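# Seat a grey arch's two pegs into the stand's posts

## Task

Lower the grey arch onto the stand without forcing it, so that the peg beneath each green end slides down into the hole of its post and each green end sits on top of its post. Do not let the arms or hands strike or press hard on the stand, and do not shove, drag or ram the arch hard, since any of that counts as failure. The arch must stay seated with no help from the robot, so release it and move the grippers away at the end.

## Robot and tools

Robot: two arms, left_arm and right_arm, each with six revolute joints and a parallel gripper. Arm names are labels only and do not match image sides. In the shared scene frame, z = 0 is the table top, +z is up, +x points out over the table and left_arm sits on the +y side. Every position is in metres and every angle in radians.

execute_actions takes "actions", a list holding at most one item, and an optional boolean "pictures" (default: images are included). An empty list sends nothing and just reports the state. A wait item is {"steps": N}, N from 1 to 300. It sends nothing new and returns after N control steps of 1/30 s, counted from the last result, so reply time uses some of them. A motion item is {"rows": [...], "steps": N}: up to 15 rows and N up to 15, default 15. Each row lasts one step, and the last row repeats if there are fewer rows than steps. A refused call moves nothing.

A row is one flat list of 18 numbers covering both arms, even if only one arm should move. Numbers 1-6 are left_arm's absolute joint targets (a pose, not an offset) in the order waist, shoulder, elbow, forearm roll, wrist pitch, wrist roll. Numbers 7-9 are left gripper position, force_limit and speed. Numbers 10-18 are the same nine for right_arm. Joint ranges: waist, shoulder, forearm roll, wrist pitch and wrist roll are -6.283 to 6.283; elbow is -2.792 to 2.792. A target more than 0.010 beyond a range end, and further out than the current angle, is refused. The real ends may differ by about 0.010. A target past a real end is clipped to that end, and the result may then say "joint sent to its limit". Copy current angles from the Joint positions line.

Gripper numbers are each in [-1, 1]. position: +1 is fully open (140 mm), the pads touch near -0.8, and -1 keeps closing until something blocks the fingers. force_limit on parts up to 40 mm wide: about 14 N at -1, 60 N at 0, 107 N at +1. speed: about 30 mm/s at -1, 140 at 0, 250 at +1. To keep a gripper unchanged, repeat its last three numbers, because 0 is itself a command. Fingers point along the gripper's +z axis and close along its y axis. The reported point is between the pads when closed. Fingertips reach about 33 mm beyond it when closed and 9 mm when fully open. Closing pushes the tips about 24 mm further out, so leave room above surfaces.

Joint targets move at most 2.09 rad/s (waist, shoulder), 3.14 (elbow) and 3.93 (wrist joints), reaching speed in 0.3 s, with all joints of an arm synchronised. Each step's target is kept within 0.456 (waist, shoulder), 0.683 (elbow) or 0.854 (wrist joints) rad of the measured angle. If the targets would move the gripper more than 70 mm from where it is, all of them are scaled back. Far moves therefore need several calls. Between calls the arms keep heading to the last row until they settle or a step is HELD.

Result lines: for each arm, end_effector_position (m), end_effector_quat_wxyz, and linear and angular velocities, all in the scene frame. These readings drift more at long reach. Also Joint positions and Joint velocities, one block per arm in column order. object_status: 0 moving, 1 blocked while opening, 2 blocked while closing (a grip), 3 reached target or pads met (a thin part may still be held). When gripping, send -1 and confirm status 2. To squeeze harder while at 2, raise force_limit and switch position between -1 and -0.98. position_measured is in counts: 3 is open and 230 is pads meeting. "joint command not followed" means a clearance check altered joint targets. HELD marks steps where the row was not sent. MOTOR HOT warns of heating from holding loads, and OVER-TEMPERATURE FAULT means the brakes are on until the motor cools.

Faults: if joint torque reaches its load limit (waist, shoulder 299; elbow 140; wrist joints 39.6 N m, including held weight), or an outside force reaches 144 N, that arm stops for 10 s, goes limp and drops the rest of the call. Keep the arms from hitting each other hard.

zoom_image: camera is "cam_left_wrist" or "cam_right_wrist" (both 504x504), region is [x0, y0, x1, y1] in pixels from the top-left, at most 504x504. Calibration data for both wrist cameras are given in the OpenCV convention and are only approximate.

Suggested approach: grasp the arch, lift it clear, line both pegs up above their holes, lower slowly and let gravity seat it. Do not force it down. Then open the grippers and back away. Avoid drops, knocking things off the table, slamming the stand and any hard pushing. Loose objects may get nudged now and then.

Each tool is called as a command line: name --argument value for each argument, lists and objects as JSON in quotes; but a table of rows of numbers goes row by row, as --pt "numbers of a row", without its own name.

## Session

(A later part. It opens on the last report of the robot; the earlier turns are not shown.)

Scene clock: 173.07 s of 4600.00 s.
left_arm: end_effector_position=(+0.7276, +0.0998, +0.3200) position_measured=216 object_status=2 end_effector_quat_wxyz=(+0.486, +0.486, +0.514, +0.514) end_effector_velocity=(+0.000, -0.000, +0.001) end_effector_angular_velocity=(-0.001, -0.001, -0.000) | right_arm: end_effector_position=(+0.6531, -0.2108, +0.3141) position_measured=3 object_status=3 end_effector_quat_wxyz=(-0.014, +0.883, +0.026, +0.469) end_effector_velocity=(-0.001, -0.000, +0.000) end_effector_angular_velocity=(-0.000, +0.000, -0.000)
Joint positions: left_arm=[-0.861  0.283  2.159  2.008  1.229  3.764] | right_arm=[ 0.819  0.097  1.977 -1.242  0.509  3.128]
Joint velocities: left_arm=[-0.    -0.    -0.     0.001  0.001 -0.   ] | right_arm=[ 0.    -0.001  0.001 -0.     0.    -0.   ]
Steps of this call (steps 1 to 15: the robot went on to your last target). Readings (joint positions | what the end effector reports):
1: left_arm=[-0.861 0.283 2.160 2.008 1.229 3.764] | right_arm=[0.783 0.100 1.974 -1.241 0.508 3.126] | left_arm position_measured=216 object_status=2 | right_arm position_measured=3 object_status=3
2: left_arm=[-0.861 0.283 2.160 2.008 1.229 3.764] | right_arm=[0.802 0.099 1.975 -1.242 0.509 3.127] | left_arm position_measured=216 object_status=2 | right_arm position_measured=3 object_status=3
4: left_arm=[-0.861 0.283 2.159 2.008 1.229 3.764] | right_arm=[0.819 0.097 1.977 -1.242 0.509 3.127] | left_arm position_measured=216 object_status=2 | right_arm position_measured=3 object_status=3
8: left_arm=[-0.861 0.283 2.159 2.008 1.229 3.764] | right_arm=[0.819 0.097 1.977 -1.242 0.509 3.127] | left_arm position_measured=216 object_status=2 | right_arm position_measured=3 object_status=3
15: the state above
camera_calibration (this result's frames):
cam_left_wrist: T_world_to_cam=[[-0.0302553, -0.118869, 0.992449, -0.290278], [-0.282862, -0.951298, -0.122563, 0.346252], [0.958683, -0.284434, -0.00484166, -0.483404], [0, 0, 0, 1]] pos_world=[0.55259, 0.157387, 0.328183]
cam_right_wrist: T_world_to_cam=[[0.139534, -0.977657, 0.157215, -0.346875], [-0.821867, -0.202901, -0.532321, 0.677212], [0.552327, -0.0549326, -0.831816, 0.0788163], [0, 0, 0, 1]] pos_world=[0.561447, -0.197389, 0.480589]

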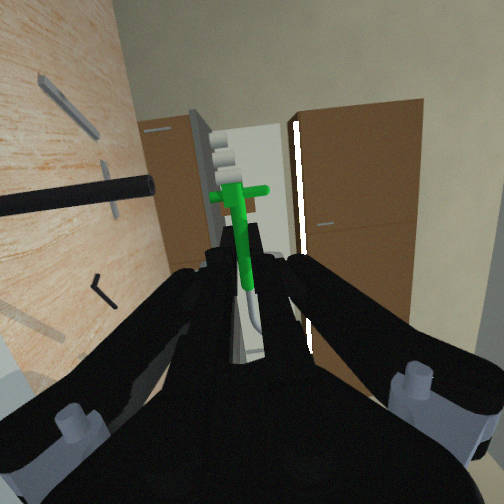

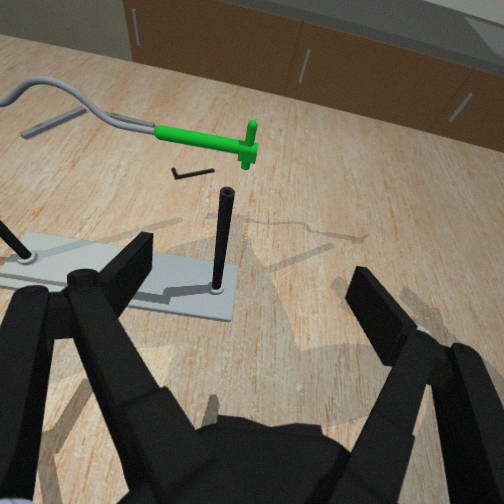

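execute_actions --actions '[{"rows": [[-0.8318,0.3217,2.1868,2.0545,1.2419,3.6928,-1,-0.3,-0.5, 0.8195,0.0973,1.9768,-1.2418,0.5093,3.1275,1,0,0]], "steps": 15}]' --pictures false

execute_actions --actions '[{"steps": 8}]'

Scene clock: 200.10 s of 4600.00 s.
left_arm: end_effector_position=(+0.7362, +0.1148, +0.2900) position_measured=216 object_status=2 end_effector_quat_wxyz=(+0.486, +0.486, +0.514, +0.514) end_effector_velocity=(+0.000, -0.001, +0.000) end_effector_angular_velocity=(-0.000, -0.000, -0.001) | right_arm: end_effector_position=(+0.6531, -0.2108, +0.3140) position_measured=3 object_status=3 end_effector_quat_wxyz=(-0.014, +0.883, +0.026, +0.469) end_effector_velocity=(-0.000, -0.000, -0.001) end_effector_angular_velocity=(-0.002, +0.001, +0.001)
Joint positions: left_arm=[-0.832  0.322  2.187  2.054  1.242  3.693] | right_arm=[ 0.819  0.097  1.977 -1.242  0.509  3.128]
Joint velocities: left_arm=[-0.    -0.    -0.001  0.001 -0.001 -0.   ] | right_arm=[-0.     0.001  0.001 -0.001 -0.    -0.   ]
Steps of this call (steps 1 to 15: the robot went on to your last target; steps 16 to 90: nothing new was sent; then 23.53 s passed at rest; steps 91 to 105: all 15 steps of this action). Readings (joint positions | what the end effector reports):
91: left_arm=[-0.861 0.283 2.159 2.008 1.229 3.764] | right_arm=[0.819 0.097 1.977 -1.242 0.509 3.128] | left_arm position_measured=216 object_status=2 | right_arm position_measured=3 object_status=3
92: left_arm=[-0.858 0.288 2.161 2.014 1.231 3.755] | right_arm=[0.819 0.097 1.977 -1.242 0.509 3.128] | left_arm position_measured=216 object_status=2 | right_arm position_measured=3 object_status=3
94: left_arm=[-0.838 0.313 2.180 2.044 1.239 3.709] | right_arm=[0.819 0.097 1.977 -1.242 0.509 3.128] | left_arm position_measured=216 object_status=2 | right_arm position_measured=3 object_status=3
98: left_arm=[-0.832 0.322 2.187 2.054 1.242 3.693] | right_arm=[0.819 0.097 1.977 -1.242 0.509 3.128] | left_arm position_measured=216 object_status=2 | right_arm position_measured=3 object_status=3
105: the state above

Scene clock: 200.37 s of 4600.00 s.
left_arm: end_effector_position=(+0.7362, +0.1148, +0.2900) position_measured=216 object_status=2 end_effector_quat_wxyz=(+0.486, +0.486, +0.514, +0.514) end_effector_velocity=(-0.000, +0.000, +0.000) end_effector_angular_velocity=(-0.001, -0.000, +0.000) | right_arm: end_effector_position=(+0.6531, -0.2108, +0.3140) position_measured=3 object_status=3 end_effector_quat_wxyz=(-0.014, +0.883, +0.026, +0.469) end_effector_velocity=(-0.000, -0.001, -0.002) end_effector_angular_velocity=(-0.003, +0.002, -0.002)
Joint positions: left_arm=[-0.832  0.322  2.187  2.054  1.242  3.693] | right_arm=[ 0.819  0.097  1.977 -1.242  0.509  3.128]
Joint velocities: left_arm=[-0.    -0.001  0.    -0.     0.    -0.   ] | right_arm=[-0.     0.001  0.002 -0.     0.001  0.   ]
Steps of this call (steps 1 to 8: the robot went on to your last target). Readings (joint positions | what the end effector reports):
1: left_arm=[-0.832 0.322 2.187 2.054 1.242 3.693] | right_arm=[0.819 0.097 1.977 -1.242 0.509 3.128] | left_arm position_measured=216 object_status=2 | right_arm position_measured=3 object_status=3
2: left_arm=[-0.832 0.322 2.187 2.054 1.242 3.693] | right_arm=[0.819 0.097 1.977 -1.242 0.509 3.128] | left_arm position_measured=216 object_status=2 | right_arm position_measured=3 object_status=3
4: left_arm=[-0.832 0.322 2.187 2.054 1.242 3.693] | right_arm=[0.819 0.097 1.977 -1.242 0.509 3.128] | left_arm position_measured=216 object_status=2 | right_arm position_measured=3 object_status=3
8: the state above
camera_calibration (this result's frames):
cam_left_wrist: T_world_to_cam=[[-0.030254, -0.118872, 0.992449, -0.258458], [-0.282742, -0.951333, -0.122567, 0.359256], [0.958719, -0.284315, -0.00482858, -0.487594], [0, 0, 0, 1]] pos_world=[0.561223, 0.172418, 0.298185]
cam_right_wrist: T_world_to_cam=[[0.139549, -0.977674, 0.157097, -0.346826], [-0.821897, -0.202846, -0.532296, 0.677223], [0.552279, -0.0548366, -0.831854, 0.0788751], [0, 0, 0, 1]] pos_world=[0.561446, -0.197386, 0.480581]

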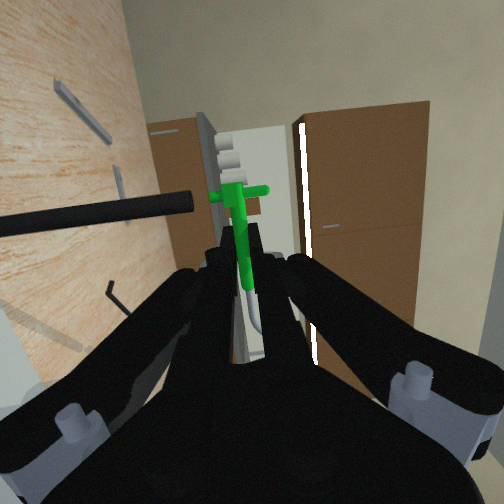

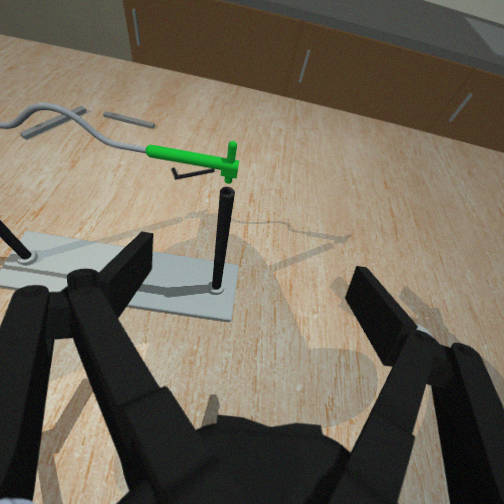

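zoom_image --camera "cam_right_wrist" --region '[200, 140, 260, 200]'

zoom_image --camera "cam_left_wrist" --region '[175, 170, 255, 225]'

Region (200, 140, 260, 200) of cam_right_wrist's 504x504 image, scaled by 8.400, with more detail than that image has.

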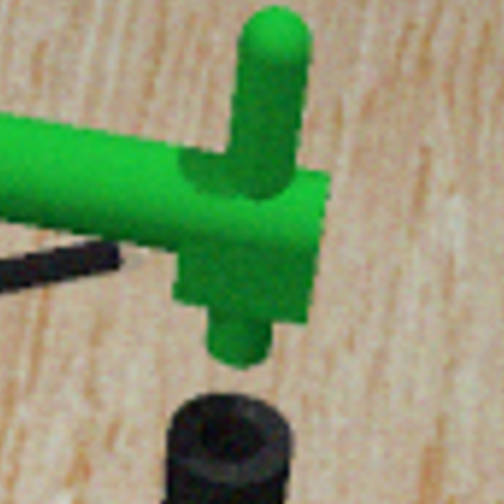

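Region (175, 170, 255, 225) of cam_left_wrist's 504x504 image, scaled by 6.300, with more detail than that image has; it fills the top 346 rows of this view, and the rest is white.

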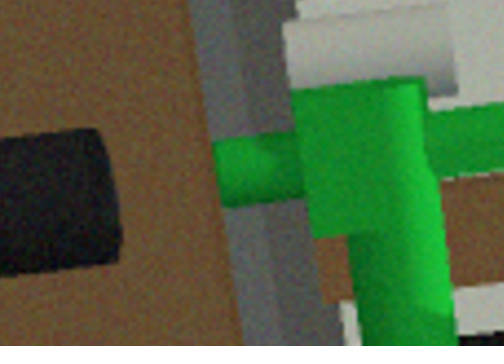

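execute_actions --actions '[{"rows": [[-0.83754,0.33468,2.19339,2.05521,1.25400,3.67623,-1,-0.3,-0.5, 0.8195,0.0973,1.9768,-1.2418,0.5093,3.1275,1,0,0]], "steps": 15}]'

zoom_image --camera "cam_right_wrist" --region '[205, 150, 255, 200]'

zoom_image --camera "cam_left_wrist" --region '[185, 175, 245, 220]'

Scene clock: 240.17 s of 4600.00 s.
left_arm: end_effector_position=(+0.7331, +0.1137, +0.2811) position_measured=216 object_status=2 end_effector_quat_wxyz=(+0.486, +0.486, +0.514, +0.514) end_effector_velocity=(+0.000, -0.000, -0.000) end_effector_angular_velocity=(+0.001, +0.000, -0.001) | right_arm: end_effector_position=(+0.6531, -0.2108, +0.3140) position_measured=3 object_status=3 end_effector_quat_wxyz=(-0.014, +0.883, +0.026, +0.469) end_effector_velocity=(-0.000, -0.001, -0.002) end_effector_angular_velocity=(-0.001, +0.002, -0.001)
Joint positions: left_arm=[-0.838  0.335  2.193  2.055  1.254  3.676] | right_arm=[ 0.82   0.097  1.977 -1.242  0.509  3.128]
Joint velocities: left_arm=[0.    0.001 0.    0.001 0.    0.   ] | right_arm=[-0.     0.001  0.001  0.     0.001  0.   ]
Steps of this call (steps 1 to 15: the robot went on to your last target; steps 16 to 90: nothing new was sent; then 36.30 s passed at rest; steps 91 to 105: all 15 steps of this action). Readings (joint positions | what the end effector reports):
91: left_arm=[-0.832 0.322 2.187 2.055 1.242 3.692] | right_arm=[0.820 0.097 1.977 -1.242 0.509 3.128] | left_arm position_measured=216 object_status=2 | right_arm position_measured=3 object_status=3
92: left_arm=[-0.834 0.326 2.188 2.055 1.246 3.687] | right_arm=[0.820 0.097 1.977 -1.242 0.509 3.128] | left_arm position_measured=216 object_status=2 | right_arm position_measured=3 object_status=3
94: left_arm=[-0.838 0.335 2.193 2.055 1.253 3.676] | right_arm=[0.820 0.097 1.977 -1.242 0.509 3.128] | left_arm position_measured=216 object_status=2 | right_arm position_measured=3 object_status=3
98: left_arm=[-0.838 0.335 2.193 2.055 1.254 3.676] | right_arm=[0.820 0.097 1.977 -1.242 0.509 3.128] | left_arm position_measured=216 object_status=2 | right_arm position_measured=3 object_status=3
105: the state above
camera_calibration (this result's frames):
cam_left_wrist: T_world_to_cam=[[-0.0304267, -0.118876, 0.992443, -0.249724], [-0.282967, -0.951259, -0.122618, 0.356424], [0.958647, -0.28456, -0.00469433, -0.484959], [0, 0, 0, 1]] pos_world=[0.558163, 0.171365, 0.289264]
cam_right_wrist: T_world_to_cam=[[0.139557, -0.977672, 0.157101, -0.346825], [-0.821899, -0.202854, -0.53229, 0.677217], [0.552274, -0.0548366, -0.831857, 0.0788755], [0, 0, 0, 1]] pos_world=[0.561445, -0.19738, 0.480576]

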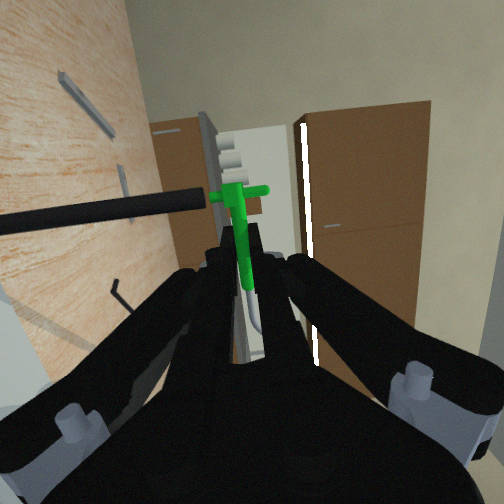

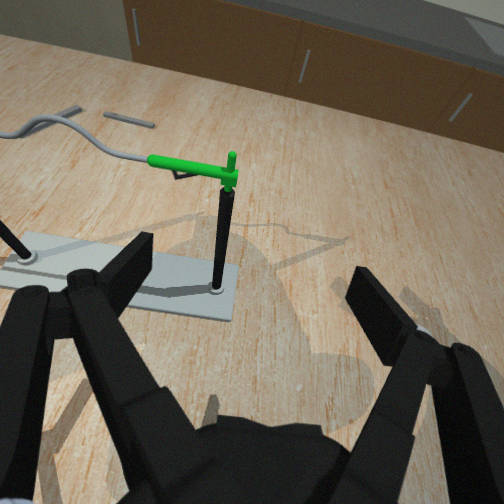

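Region (205, 150, 255, 200) of cam_right_wrist's 504x504 image, scaled by 10.080, with more detail than that image has.

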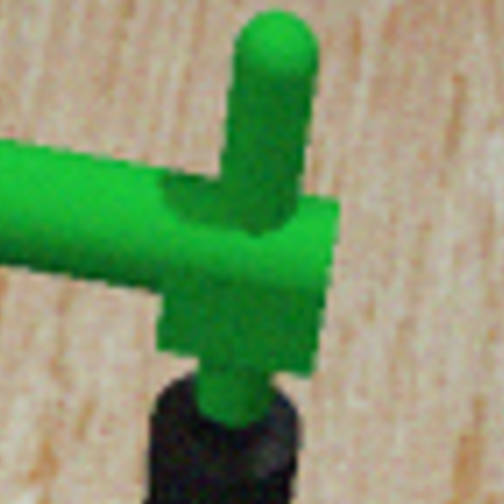

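Region (185, 175, 245, 220) of cam_left_wrist's 504x504 image, scaled by 8.400, with more detail than that image has; it fills the top 378 rows of this view, and the rest is white.

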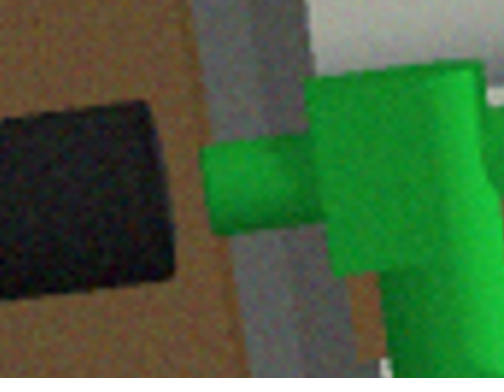

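execute_actions --actions '[{"rows": [[-0.83698,0.33869,2.19546,2.05756,1.25654,3.66237,-1,-0.3,-0.5, 0.8195,0.0973,1.9768,-1.2418,0.5093,3.1275,1,0,0]], "steps": 12}]'

zoom_image --camera "cam_right_wrist" --region '[205, 150, 255, 200]'

zoom_image --camera "cam_left_wrist" --region '[185, 175, 245, 220]'

Scene clock: 250.13 s of 4600.00 s.
left_arm: end_effector_position=(+0.7330, +0.1144, +0.2782) position_measured=216 object_status=2 end_effector_quat_wxyz=(+0.488, +0.484, +0.516, +0.512) end_effector_velocity=(+0.000, -0.000, +0.001) end_effector_angular_velocity=(-0.000, -0.001, -0.001) | right_arm: end_effector_position=(+0.6531, -0.2108, +0.3140) position_measured=3 object_status=3 end_effector_quat_wxyz=(-0.014, +0.883, +0.026, +0.469) end_effector_velocity=(-0.001, -0.000, -0.001) end_effector_angular_velocity=(+0.000, +0.001, +0.001)
Joint positions: left_arm=[-0.837  0.339  2.196  2.057  1.257  3.662] | right_arm=[ 0.82   0.097  1.977 -1.242  0.509  3.128]
Joint velocities: left_arm=[ 0.    -0.    -0.     0.001  0.    -0.   ] | right_arm=[-0.    -0.001  0.002 -0.001 -0.002  0.001]
Steps of this call (steps 1 to 15: the robot went on to your last target; steps 16 to 90: nothing new was sent; then 6.57 s passed at rest; steps 91 to 102: all 12 steps of this action). Readings (joint positions | what the end effector reports):
91: left_arm=[-0.838 0.335 2.193 2.055 1.254 3.676] | right_arm=[0.820 0.097 1.977 -1.242 0.509 3.128] | left_arm position_measured=216 object_status=2 | right_arm position_measured=3 object_status=3
92: left_arm=[-0.837 0.336 2.194 2.055 1.255 3.668] | right_arm=[0.820 0.097 1.977 -1.242 0.509 3.128] | left_arm position_measured=216 object_status=2 | right_arm position_measured=3 object_status=3
94: left_arm=[-0.837 0.338 2.196 2.057 1.257 3.662] | right_arm=[0.820 0.097 1.977 -1.242 0.509 3.128] | left_arm position_measured=216 object_status=2 | right_arm position_measured=3 object_status=3
98: left_arm=[-0.837 0.339 2.196 2.057 1.257 3.662] | right_arm=[0.820 0.097 1.977 -1.242 0.509 3.128] | left_arm position_measured=216 object_status=2 | right_arm position_measured=3 object_status=3
102: the state above
camera_calibration (this result's frames):
cam_left_wrist: T_world_to_cam=[[-0.0306666, -0.111116, 0.993334, -0.247708], [-0.282848, -0.952216, -0.115249, 0.354694], [0.958674, -0.284497, -0.00222787, -0.48539], [0, 0, 0, 1]] pos_world=[0.558059, 0.172128, 0.285854]
cam_right_wrist: T_world_to_cam=[[0.139557, -0.977672, 0.157101, -0.346825], [-0.821899, -0.202854, -0.53229, 0.677217], [0.552274, -0.0548366, -0.831857, 0.0788756], [0, 0, 0, 1]] pos_world=[0.561445, -0.19738, 0.480576]

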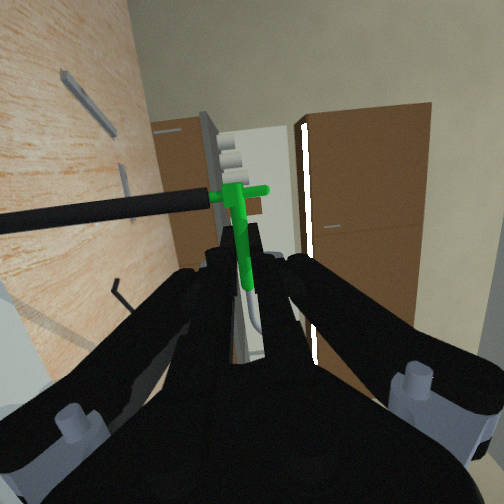

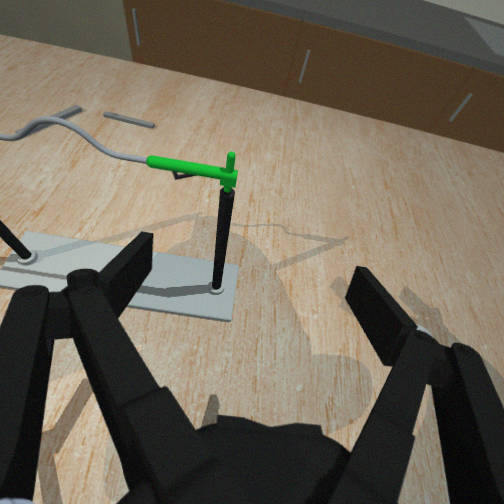

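Region (205, 150, 255, 200) of cam_right_wrist's 504x504 image, scaled by 10.080, with more detail than that image has.

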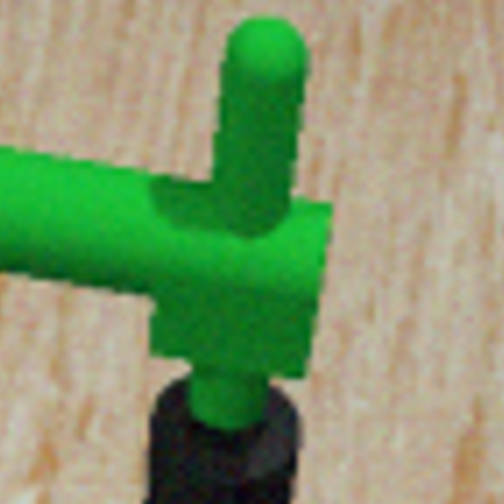

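Region (185, 175, 245, 220) of cam_left_wrist's 504x504 image, scaled by 8.400, with more detail than that image has; it fills the top 378 rows of this view, and the rest is white.

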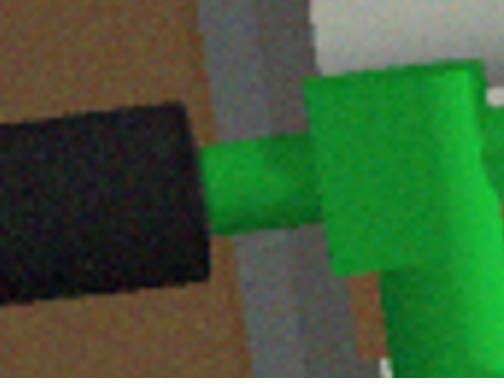

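execute_actions --actions '[{"rows": [[-0.83698,0.34188,2.19643,2.05882,1.25847,3.65848,-1,-0.3,-0.5, 0.8195,0.0973,1.9768,-1.2418,0.5093,3.1275,1,0,0]], "steps": 12}]'

zoom_image --camera "cam_right_wrist" --region '[205, 150, 255, 200]'

zoom_image --camera "cam_left_wrist" --region '[185, 175, 245, 220]'

Scene clock: 256.90 s of 4600.00 s.
left_arm: end_effector_position=(+0.7331, +0.1143, +0.2764) position_measured=216 object_status=2 end_effector_quat_wxyz=(+0.488, +0.484, +0.516, +0.512) end_effector_velocity=(-0.000, +0.000, -0.000) end_effector_angular_velocity=(+0.001, +0.000, -0.001) | right_arm: end_effector_position=(+0.6531, -0.2108, +0.3140) position_measured=3 object_status=3 end_effector_quat_wxyz=(-0.014, +0.883, +0.026, +0.469) end_effector_velocity=(-0.001, -0.001, -0.001) end_effector_angular_velocity=(-0.001, +0.001, -0.000)
Joint positions: left_arm=[-0.837  0.342  2.196  2.059  1.259  3.658] | right_arm=[ 0.82   0.097  1.977 -1.242  0.509  3.128]
Joint velocities: left_arm=[-0.    -0.     0.001  0.001  0.    -0.   ] | right_arm=[ 0.    -0.001  0.002  0.001 -0.    -0.   ]
Steps of this call (steps 1 to 15: the robot went on to your last target; steps 16 to 90: nothing new was sent; then 3.37 s passed at rest; steps 91 to 102: all 12 steps of this action). Readings (joint positions | what the end effector reports):
91: left_arm=[-0.837 0.339 2.195 2.058 1.257 3.662] | right_arm=[0.820 0.097 1.977 -1.242 0.509 3.128] | left_arm position_measured=216 object_status=2 | right_arm position_measured=3 object_status=3
92: left_arm=[-0.837 0.341 2.195 2.058 1.258 3.660] | right_arm=[0.820 0.097 1.977 -1.242 0.509 3.128] | left_arm position_measured=216 object_status=2 | right_arm position_measured=3 object_status=3
94: left_arm=[-0.837 0.342 2.196 2.059 1.258 3.659] | right_arm=[0.820 0.097 1.977 -1.242 0.509 3.128] | left_arm position_measured=216 object_status=2 | right_arm position_measured=3 object_status=3
98: left_arm=[-0.837 0.342 2.196 2.059 1.259 3.658] | right_arm=[0.820 0.097 1.977 -1.242 0.509 3.128] | left_arm position_measured=216 object_status=2 | right_arm position_measured=3 object_status=3
102: the state above
camera_calibration (this result's frames):
cam_left_wrist: T_world_to_cam=[[-0.0309055, -0.110987, 0.993341, -0.245709], [-0.28295, -0.952192, -0.115193, 0.354434], [0.958637, -0.284626, -0.00197583, -0.485515], [0, 0, 0, 1]] pos_world=[0.558126, 0.172028, 0.283941]
cam_right_wrist: T_world_to_cam=[[0.139557, -0.977672, 0.157101, -0.346825], [-0.821899, -0.202854, -0.53229, 0.677217], [0.552274, -0.0548364, -0.831857, 0.0788756], [0, 0, 0, 1]] pos_world=[0.561445, -0.19738, 0.480576]

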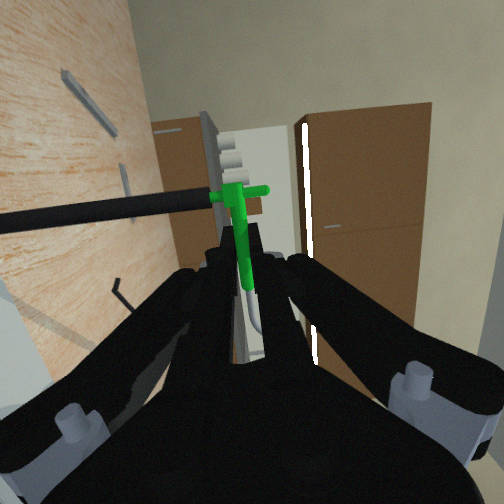

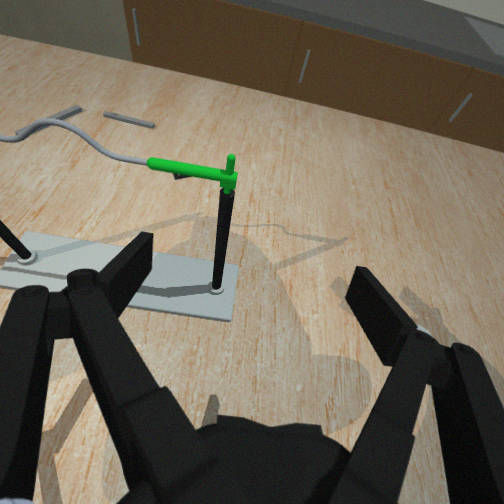

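Region (205, 150, 255, 200) of cam_right_wrist's 504x504 image, scaled by 10.080, with more detail than that image has.

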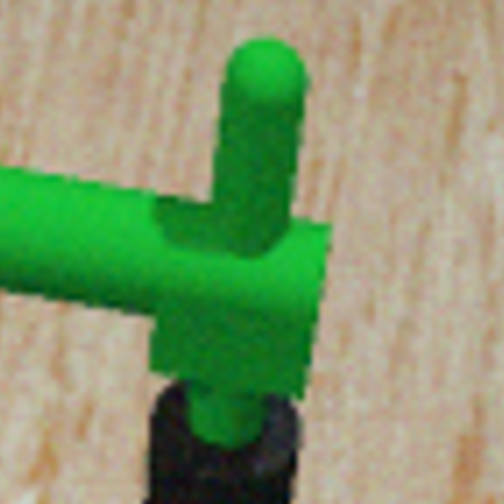

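Region (185, 175, 245, 220) of cam_left_wrist's 504x504 image, scaled by 8.400, with more detail than that image has; it fills the top 378 rows of this view, and the rest is white.

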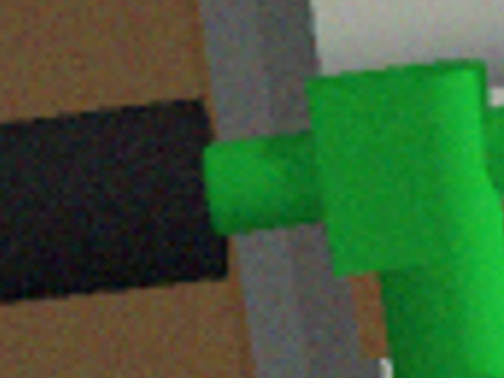

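execute_actions --actions '[{"rows": [[-0.83698,0.34347,2.19692,2.05945,1.25944,3.65654,-1,-0.3,-0.5, 0.8195,0.0973,1.9768,-1.2418,0.5093,3.1275,1,0,0]], "steps": 12}]'

zoom_image --camera "cam_right_wrist" --region '[205, 150, 255, 200]'

zoom_image --camera "cam_left_wrist" --region '[185, 175, 245, 220]'

Scene clock: 271.10 s of 4600.00 s.
left_arm: end_effector_position=(+0.7331, +0.1144, +0.2754) position_measured=216 object_status=2 end_effector_quat_wxyz=(+0.488, +0.484, +0.516, +0.512) end_effector_velocity=(-0.000, -0.000, -0.001) end_effector_angular_velocity=(+0.001, +0.001, -0.000) | right_arm: end_effector_position=(+0.6531, -0.2108, +0.3140) position_measured=3 object_status=3 end_effector_quat_wxyz=(-0.014, +0.883, +0.026, +0.469) end_effector_velocity=(+0.000, +0.000, -0.002) end_effector_angular_velocity=(-0.002, +0.002, +0.001)
Joint positions: left_arm=[-0.837  0.343  2.197  2.059  1.26   3.657] | right_arm=[ 0.82   0.097  1.977 -1.242  0.509  3.128]
Joint velocities: left_arm=[-0.  0.  0.  0. -0. -0.] | right_arm=[-0.     0.002  0.    -0.     0.    -0.001]
Steps of this call (steps 1 to 15: the robot went on to your last target; steps 16 to 90: nothing new was sent; then 10.80 s passed at rest; steps 91 to 102: all 12 steps of this action). Readings (joint positions | what the end effector reports):
91: left_arm=[-0.837 0.342 2.196 2.059 1.258 3.658] | right_arm=[0.820 0.097 1.977 -1.242 0.509 3.128] | left_arm position_measured=216 object_status=2 | right_arm position_measured=3 object_status=3
92: left_arm=[-0.837 0.343 2.197 2.059 1.259 3.657] | right_arm=[0.820 0.097 1.977 -1.242 0.509 3.128] | left_arm position_measured=216 object_status=2 | right_arm position_measured=3 object_status=3
94: left_arm=[-0.837 0.343 2.197 2.059 1.259 3.657] | right_arm=[0.820 0.097 1.977 -1.242 0.509 3.128] | left_arm position_measured=216 object_status=2 | right_arm position_measured=3 object_status=3
98: left_arm=[-0.837 0.343 2.197 2.059 1.260 3.657] | right_arm=[0.820 0.097 1.977 -1.242 0.509 3.128] | left_arm position_measured=216 object_status=2 | right_arm position_measured=3 object_status=3
102: the state above
camera_calibration (this result's frames):
cam_left_wrist: T_world_to_cam=[[-0.0309826, -0.110891, 0.99335, -0.244756], [-0.282897, -0.952216, -0.115123, 0.354322], [0.95865, -0.284583, -0.00186868, -0.485511], [0, 0, 0, 1]] pos_world=[0.558089, 0.172081, 0.283011]
cam_right_wrist: T_world_to_cam=[[0.139557, -0.977672, 0.157101, -0.346825], [-0.821899, -0.202854, -0.53229, 0.677217], [0.552274, -0.0548364, -0.831857, 0.0788757], [0, 0, 0, 1]] pos_world=[0.561445, -0.19738, 0.480576]

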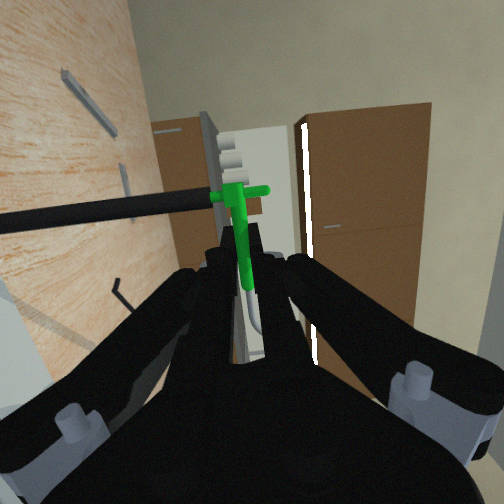

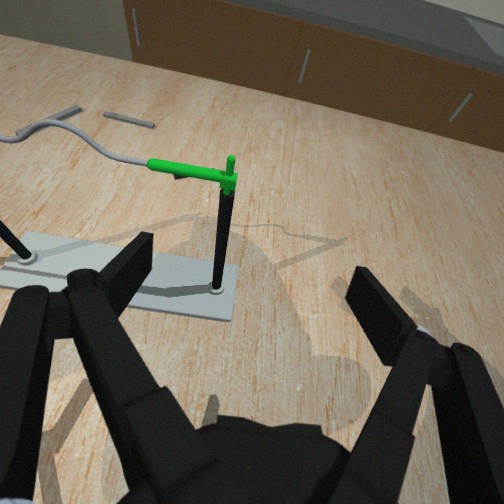

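Region (205, 150, 255, 200) of cam_right_wrist's 504x504 image, scaled by 10.080, with more detail than that image has.

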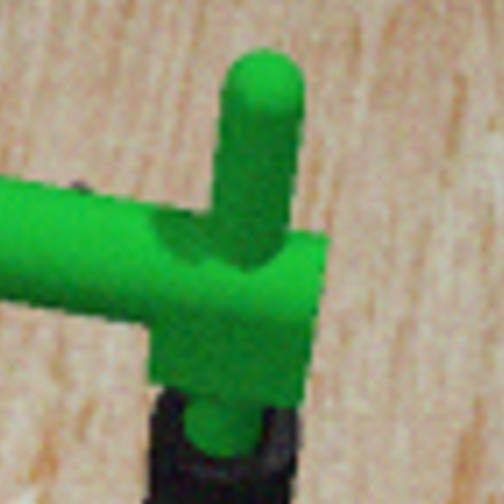

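Region (185, 175, 245, 220) of cam_left_wrist's 504x504 image, scaled by 8.400, with more detail than that image has; it fills the top 378 rows of this view, and the rest is white.

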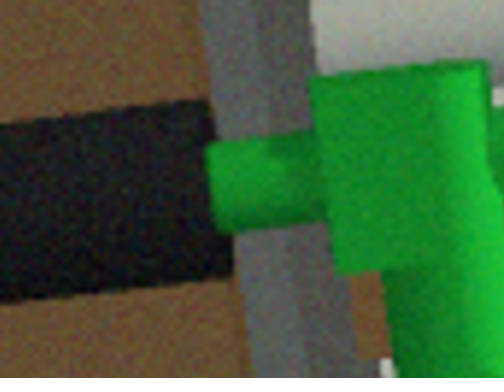

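execute_actions --actions '[{"rows": [[-0.83698,0.33869,2.19546,2.05757,1.25654,3.66238,-1,-0.3,-0.5, 0.8195,0.0973,1.9768,-1.2418,0.5093,3.1275,1,0,0],[-0.83698,0.33869,2.19546,2.05757,1.25654,3.66238,-1,-0.3,-0.5, 0.8195,0.0973,1.9768,-1.2418,0.5093,3.1275,1,0,0],[-0.83698,0.33869,2.19546,2.05757,1.25654,3.66238,-1,-0.3,-0.5, 0.8195,0.0973,1.9768,-1.2418,0.5093,3.1275,1,0,0],[-0.83698,0.33869,2.19546,2.05757,1.25654,3.66238,-1,-0.3,-0.5, 0.8195,0.0973,1.9768,-1.2418,0.5093,3.1275,1,0,0],[-0.83698,0.33869,2.19546,2.05757,1.25654,3.66238,-1,-0.3,-0.5, 0.8195,0.0973,1.9768,-1.2418,0.5093,3.1275,1,0,0],[-0.83698,0.33869,2.19546,2.05757,1.25654,3.66238,-1,-0.3,-0.5, 0.8195,0.0973,1.9768,-1.2418,0.5093,3.1275,1,0,0],[-0.83698,0.33869,2.19546,2.05757,1.25654,3.66238,-1,-0.3,-0.5, 0.8195,0.0973,1.9768,-1.2418,0.5093,3.1275,1,0,0],[-0.82813,0.33725,2.19775,2.07550,1.24697,3.65603,-1,-0.3,-0.5, 0.8195,0.0973,1.9768,-1.2418,0.5093,3.1275,1,0,0]], "steps": 15}]'

zoom_image --camera "cam_right_wrist" --region '[205, 150, 255, 200]'

zoom_image --camera "cam_left_wrist" --region '[185, 175, 245, 220]'

Scene clock: 295.27 s of 4600.00 s.
left_arm: end_effector_position=(+0.7361, +0.1148, +0.2783) position_measured=216 object_status=2 end_effector_quat_wxyz=(+0.491, +0.486, +0.513, +0.509) end_effector_velocity=(-0.000, +0.000, -0.001) end_effector_angular_velocity=(+0.001, +0.000, -0.001) | right_arm: end_effector_position=(+0.6531, -0.2108, +0.3140) position_measured=3 object_status=3 end_effector_quat_wxyz=(-0.014, +0.883, +0.026, +0.469) end_effector_velocity=(+0.000, +0.000, -0.000) end_effector_angular_velocity=(-0.000, +0.000, +0.000)
Joint positions: left_arm=[-0.828  0.337  2.198  2.075  1.247  3.656] | right_arm=[ 0.82   0.097  1.977 -1.242  0.509  3.128]
Joint velocities: left_arm=[-0.     0.001  0.002  0.001  0.001 -0.001] | right_arm=[-0.     0.001 -0.001  0.     0.    -0.   ]
Steps of this call (steps 1 to 15: the robot went on to your last target; steps 16 to 90: nothing new was sent; then 20.67 s passed at rest; steps 91 to 105: all 15 steps of this action). Readings (joint positions | what the end effector reports):
91: left_arm=[-0.837 0.343 2.197 2.059 1.259 3.657] | right_arm=[0.820 0.097 1.977 -1.242 0.509 3.128] | left_arm position_measured=216 object_status=2 | right_arm position_measured=3 object_status=3
92: left_arm=[-0.837 0.341 2.197 2.059 1.257 3.660] | right_arm=[0.820 0.097 1.977 -1.242 0.509 3.128] | left_arm position_measured=216 object_status=2 | right_arm position_measured=3 object_status=3
94: left_arm=[-0.837 0.339 2.196 2.058 1.256 3.662] | right_arm=[0.820 0.097 1.977 -1.242 0.509 3.128] | left_arm position_measured=216 object_status=2 | right_arm position_measured=3 object_status=3
98: left_arm=[-0.837 0.339 2.196 2.058 1.256 3.662] | right_arm=[0.820 0.097 1.977 -1.242 0.509 3.128] | left_arm position_measured=216 object_status=2 | right_arm position_measured=3 object_status=3
105: the state above
camera_calibration (this result's frames):
cam_left_wrist: T_world_to_cam=[[-0.0318028, -0.110565, 0.99336, -0.246925], [-0.29292, -0.949193, -0.115027, 0.362895], [0.955608, -0.294633, -0.00219958, -0.484855], [0, 0, 0, 1]] pos_world=[0.561778, 0.174302, 0.285961]
cam_right_wrist: T_world_to_cam=[[0.139557, -0.977672, 0.157101, -0.346825], [-0.821899, -0.202854, -0.53229, 0.677217], [0.552274, -0.0548365, -0.831857, 0.0788756], [0, 0, 0, 1]] pos_world=[0.561445, -0.19738, 0.480576]

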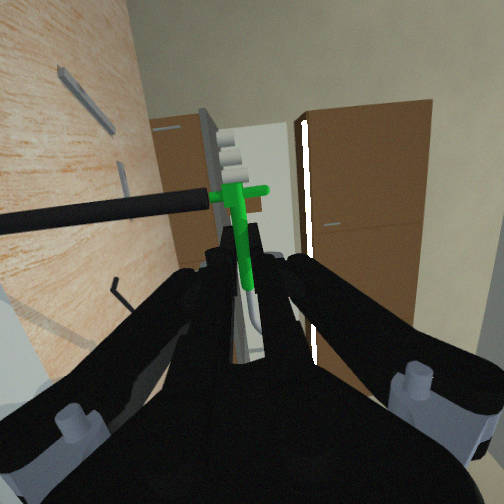

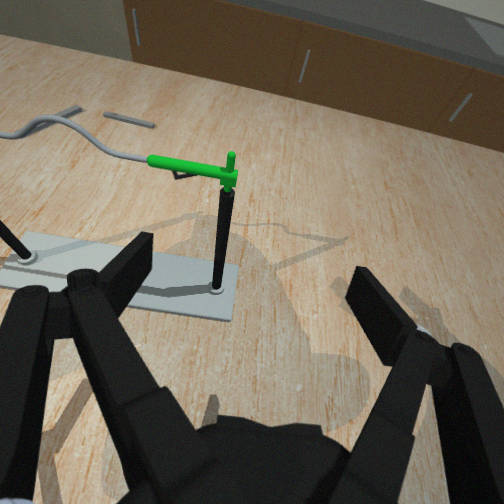

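Region (205, 150, 255, 200) of cam_right_wrist's 504x504 image, scaled by 10.080, with more detail than that image has.

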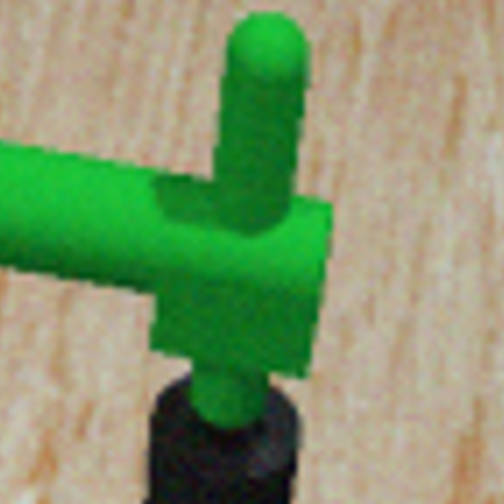

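Region (185, 175, 245, 220) of cam_left_wrist's 504x504 image, scaled by 8.400, with more detail than that image has; it fills the top 378 rows of this view, and the rest is white.

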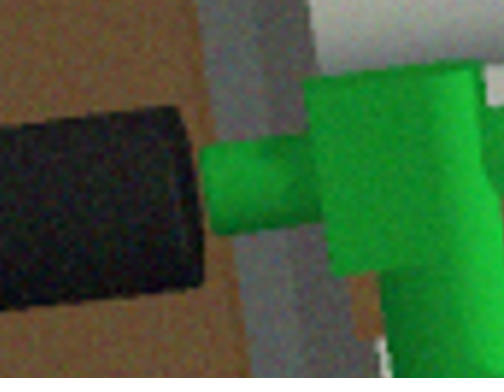

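execute_actions --actions '[{"rows": [[-0.82852,0.34155,2.19847,2.07666,1.24951,3.65146,-1,-0.3,-0.5, 0.8195,0.0973,1.9768,-1.2418,0.5093,3.1275,1,0,0]], "steps": 12}]'

zoom_image --camera "cam_left_wrist" --region '[185, 175, 245, 220]'

zoom_image --camera "cam_right_wrist" --region '[205, 150, 255, 200]'

Scene clock: 317.50 s of 4600.00 s.
left_arm: end_effector_position=(+0.7361, +0.1144, +0.2759) position_measured=216 object_status=2 end_effector_quat_wxyz=(+0.491, +0.487, +0.513, +0.509) end_effector_velocity=(-0.000, -0.001, -0.000) end_effector_angular_velocity=(+0.001, +0.000, -0.001) | right_arm: end_effector_position=(+0.6531, -0.2108, +0.3140) position_measured=3 object_status=3 end_effector_quat_wxyz=(-0.014, +0.883, +0.026, +0.469) end_effector_velocity=(-0.000, -0.001, -0.001) end_effector_angular_velocity=(-0.002, +0.001, -0.001)
Joint positions: left_arm=[-0.828  0.342  2.198  2.077  1.25   3.651] | right_arm=[ 0.82   0.097  1.977 -1.242  0.509  3.128]
Joint velocities: left_arm=[-0.     0.001 -0.     0.001  0.    -0.   ] | right_arm=[-0.     0.001  0.001  0.     0.001 -0.001]
Steps of this call (steps 1 to 15: the robot went on to your last target; steps 16 to 90: nothing new was sent; then 18.83 s passed at rest; steps 91 to 102: all 12 steps of this action). Readings (joint positions | what the end effector reports):
91: left_arm=[-0.828 0.337 2.198 2.076 1.247 3.656] | right_arm=[0.820 0.097 1.977 -1.242 0.509 3.128] | left_arm position_measured=216 object_status=2 | right_arm position_measured=3 object_status=3
92: left_arm=[-0.828 0.340 2.198 2.076 1.248 3.653] | right_arm=[0.820 0.097 1.977 -1.242 0.509 3.128] | left_arm position_measured=216 object_status=2 | right_arm position_measured=3 object_status=3
94: left_arm=[-0.828 0.341 2.198 2.077 1.250 3.652] | right_arm=[0.820 0.097 1.977 -1.242 0.509 3.128] | left_arm position_measured=216 object_status=2 | right_arm position_measured=3 object_status=3
98: left_arm=[-0.828 0.341 2.198 2.077 1.250 3.651] | right_arm=[0.820 0.097 1.977 -1.242 0.509 3.128] | left_arm position_measured=216 object_status=2 | right_arm position_measured=3 object_status=3
102: the state above
camera_calibration (this result's frames):
cam_left_wrist: T_world_to_cam=[[-0.0319959, -0.110639, 0.993345, -0.244373], [-0.293266, -0.949071, -0.115154, 0.36254], [0.955495, -0.294998, -0.0020803, -0.484845], [0, 0, 0, 1]] pos_world=[0.561769, 0.17401, 0.283486]
cam_right_wrist: T_world_to_cam=[[0.139557, -0.977672, 0.157101, -0.346825], [-0.821899, -0.202854, -0.53229, 0.677217], [0.552274, -0.0548364, -0.831857, 0.0788756], [0, 0, 0, 1]] pos_world=[0.561445, -0.19738, 0.480576]

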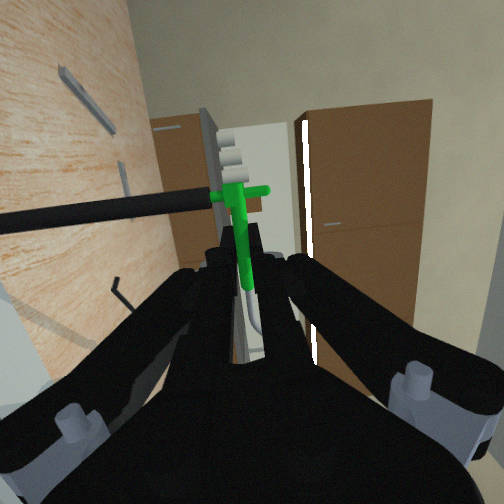

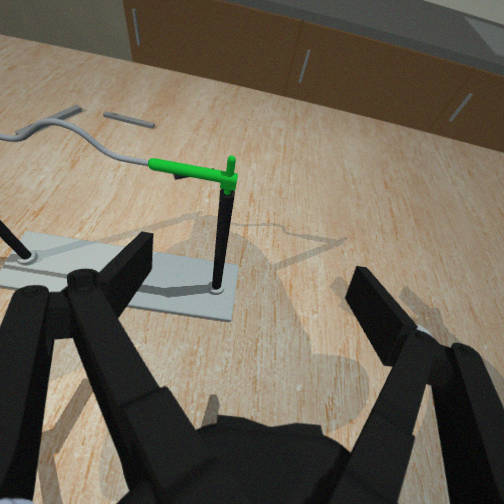

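Region (185, 175, 245, 220) of cam_left_wrist's 504x504 image, scaled by 8.400, with more detail than that image has; it fills the top 378 rows of this view, and the rest is white.

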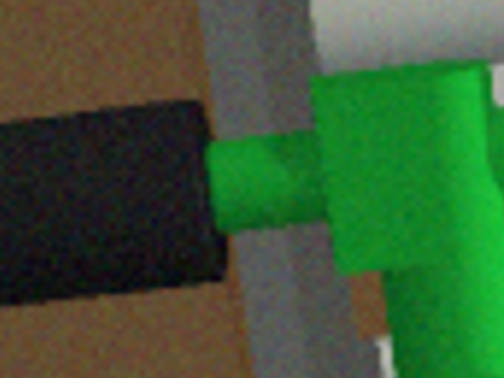

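Region (205, 150, 255, 200) of cam_right_wrist's 504x504 image, scaled by 10.080, with more detail than that image has.

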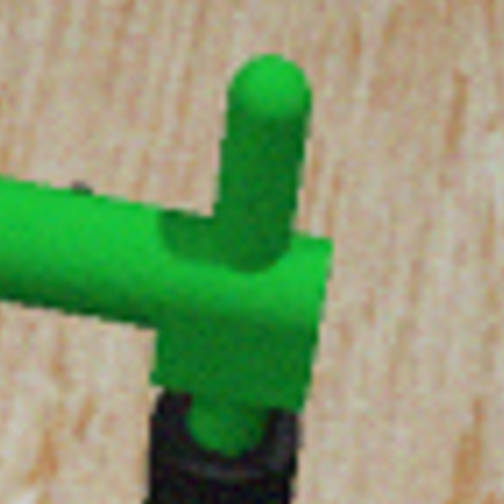

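execute_actions --actions '[{"rows": [[-0.82852,0.33756,2.19725,2.07509,1.24709,3.65632,-1,-0.3,-0.5, 0.8195,0.0973,1.9768,-1.2418,0.5093,3.1275,1,0,0],[-0.82852,0.33756,2.19725,2.07509,1.24709,3.65632,-1,-0.3,-0.5, 0.8195,0.0973,1.9768,-1.2418,0.5093,3.1275,1,0,0],[-0.82852,0.33756,2.19725,2.07509,1.24709,3.65632,-1,-0.3,-0.5, 0.8195,0.0973,1.9768,-1.2418,0.5093,3.1275,1,0,0],[-0.82852,0.33756,2.19725,2.07509,1.24709,3.65632,-1,-0.3,-0.5, 0.8195,0.0973,1.9768,-1.2418,0.5093,3.1275,1,0,0],[-0.82852,0.33756,2.19725,2.07509,1.24709,3.65632,-1,-0.3,-0.5, 0.8195,0.0973,1.9768,-1.2418,0.5093,3.1275,1,0,0],[-0.82852,0.33756,2.19725,2.07509,1.24709,3.65632,-1,-0.3,-0.5, 0.8195,0.0973,1.9768,-1.2418,0.5093,3.1275,1,0,0],[-0.83155,0.33805,2.19646,2.06894,1.25037,3.65850,-1,-0.3,-0.5, 0.8195,0.0973,1.9768,-1.2418,0.5093,3.1275,1,0,0]], "steps": 12}]' --pictures false

execute_actions --actions '[{"rows": [[-0.83155,0.34203,2.19768,2.07051,1.25279,3.65364,-1,-0.3,-0.5, 0.8195,0.0973,1.9768,-1.2418,0.5093,3.1275,1,0,0]], "steps": 10}]'

zoom_image --camera "cam_left_wrist" --region '[185, 175, 245, 220]'

zoom_image --camera "cam_right_wrist" --region '[205, 150, 255, 200]'

Scene clock: 330.30 s of 4600.00 s.
left_arm: end_effector_position=(+0.7351, +0.1144, +0.2784) position_measured=216 object_status=2 end_effector_quat_wxyz=(+0.490, +0.485, +0.514, +0.510) end_effector_velocity=(-0.000, -0.001, -0.001) end_effector_angular_velocity=(+0.002, -0.001, -0.001) | right_arm: end_effector_position=(+0.6531, -0.2108, +0.3140) position_measured=3 object_status=3 end_effector_quat_wxyz=(-0.014, +0.883, +0.026, +0.469) end_effector_velocity=(-0.001, -0.001, -0.000) end_effector_angular_velocity=(-0.001, -0.000, +0.000)
Joint positions: left_arm=[-0.831  0.338  2.197  2.069  1.25   3.658] | right_arm=[ 0.82   0.097  1.977 -1.242  0.509  3.128]
Joint velocities: left_arm=[-0.002  0.003 -0.     0.     0.002  0.001] | right_arm=[-0.    -0.001  0.002 -0.001  0.    -0.   ]
Steps of this call (steps 1 to 15: the robot went on to your last target; steps 16 to 90: nothing new was sent; then 9.40 s passed at rest; steps 91 to 102: all 12 steps of this action). Readings (joint positions | what the end effector reports):
91: left_arm=[-0.829 0.341 2.198 2.077 1.249 3.651] | right_arm=[0.820 0.097 1.977 -1.242 0.509 3.128] | left_arm position_measured=216 object_status=2 | right_arm position_measured=3 object_status=3
92: left_arm=[-0.829 0.339 2.198 2.075 1.248 3.654] | right_arm=[0.820 0.097 1.977 -1.242 0.509 3.128] | left_arm position_measured=216 object_status=2 | right_arm position_measured=3 object_status=3
94: left_arm=[-0.828 0.338 2.197 2.075 1.247 3.656] | right_arm=[0.820 0.097 1.977 -1.242 0.509 3.128] | left_arm position_measured=216 object_status=2 | right_arm position_measured=3 object_status=3
98: left_arm=[-0.830 0.338 2.197 2.071 1.249 3.658] | right_arm=[0.820 0.097 1.977 -1.242 0.509 3.128] | left_arm position_measured=216 object_status=2 | right_arm position_measured=3 object_status=3
102: the state above

Scene clock: 330.63 s of 4600.00 s.
left_arm: end_effector_position=(+0.7351, +0.1143, +0.2758) position_measured=216 object_status=2 end_effector_quat_wxyz=(+0.490, +0.486, +0.514, +0.510) end_effector_velocity=(-0.000, +0.000, -0.001) end_effector_angular_velocity=(+0.000, +0.001, -0.001) | right_arm: end_effector_position=(+0.6531, -0.2108, +0.3140) position_measured=3 object_status=3 end_effector_quat_wxyz=(-0.014, +0.883, +0.026, +0.469) end_effector_velocity=(-0.000, -0.000, -0.001) end_effector_angular_velocity=(-0.002, +0.001, -0.000)
Joint positions: left_arm=[-0.832  0.342  2.198  2.07   1.253  3.654] | right_arm=[ 0.82   0.097  1.977 -1.242  0.509  3.128]
Joint velocities: left_arm=[-0.    -0.     0.001  0.001 -0.    -0.001] | right_arm=[-0.     0.001  0.001  0.     0.    -0.001]
Steps of this call (steps 1 to 10: all 10 steps of this action). Readings (joint positions | what the end effector reports):
1: left_arm=[-0.831 0.338 2.197 2.069 1.250 3.658] | right_arm=[0.820 0.097 1.977 -1.242 0.509 3.128] | left_arm position_measured=216 object_status=2 | right_arm position_measured=3 object_status=3
2: left_arm=[-0.831 0.340 2.197 2.069 1.252 3.656] | right_arm=[0.820 0.097 1.977 -1.242 0.509 3.128] | left_arm position_measured=216 object_status=2 | right_arm position_measured=3 object_status=3
4: left_arm=[-0.832 0.342 2.197 2.070 1.253 3.654] | right_arm=[0.820 0.097 1.977 -1.242 0.509 3.128] | left_arm position_measured=216 object_status=2 | right_arm position_measured=3 object_status=3
8: left_arm=[-0.832 0.342 2.197 2.070 1.253 3.654] | right_arm=[0.820 0.097 1.977 -1.242 0.509 3.128] | left_arm position_measured=216 object_status=2 | right_arm position_measured=3 object_status=3
10: the state above
camera_calibration (this result's frames):
cam_left_wrist: T_world_to_cam=[[-0.0314323, -0.110687, 0.993358, -0.244761], [-0.289545, -0.950226, -0.115043, 0.359503], [0.956648, -0.291238, -0.00218116, -0.485152], [0, 0, 0, 1]] pos_world=[0.560519, 0.173223, 0.283435]
cam_right_wrist: T_world_to_cam=[[0.139557, -0.977672, 0.157101, -0.346825], [-0.821899, -0.202854, -0.53229, 0.677217], [0.552274, -0.0548364, -0.831857, 0.0788757], [0, 0, 0, 1]] pos_world=[0.561445, -0.19738, 0.480576]

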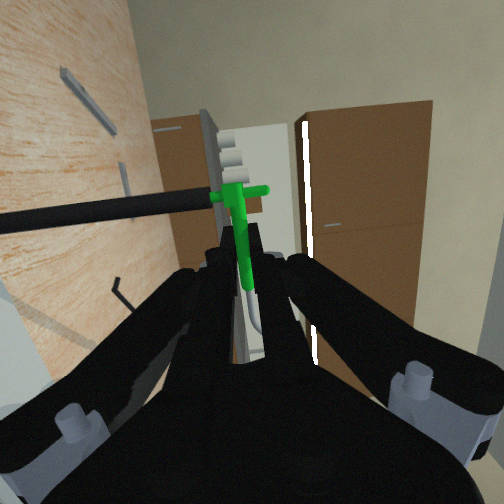

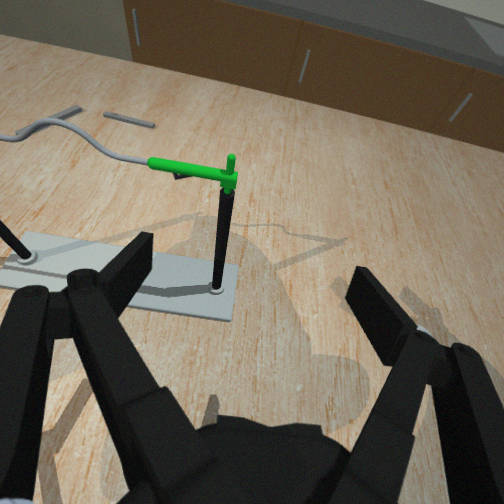

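Region (185, 175, 245, 220) of cam_left_wrist's 504x504 image, scaled by 8.400, with more detail than that image has; it fills the top 378 rows of this view, and the rest is white.

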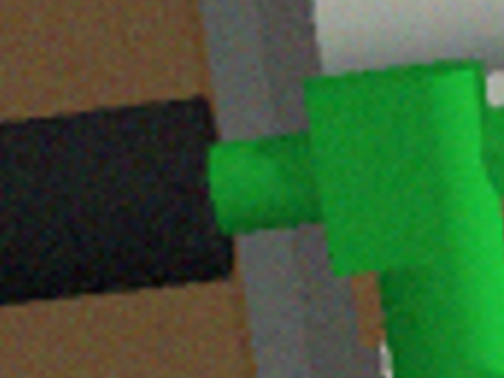

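Region (205, 150, 255, 200) of cam_right_wrist's 504x504 image, scaled by 10.080, with more detail than that image has.

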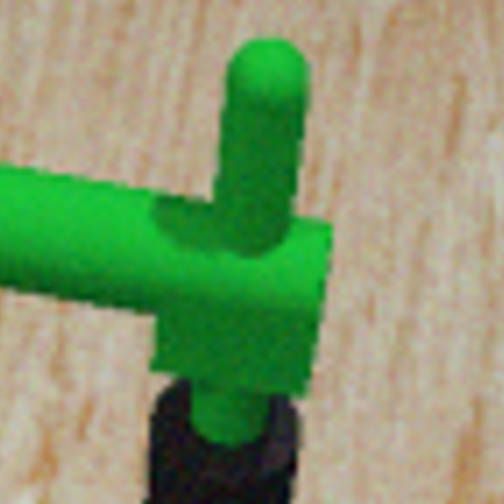

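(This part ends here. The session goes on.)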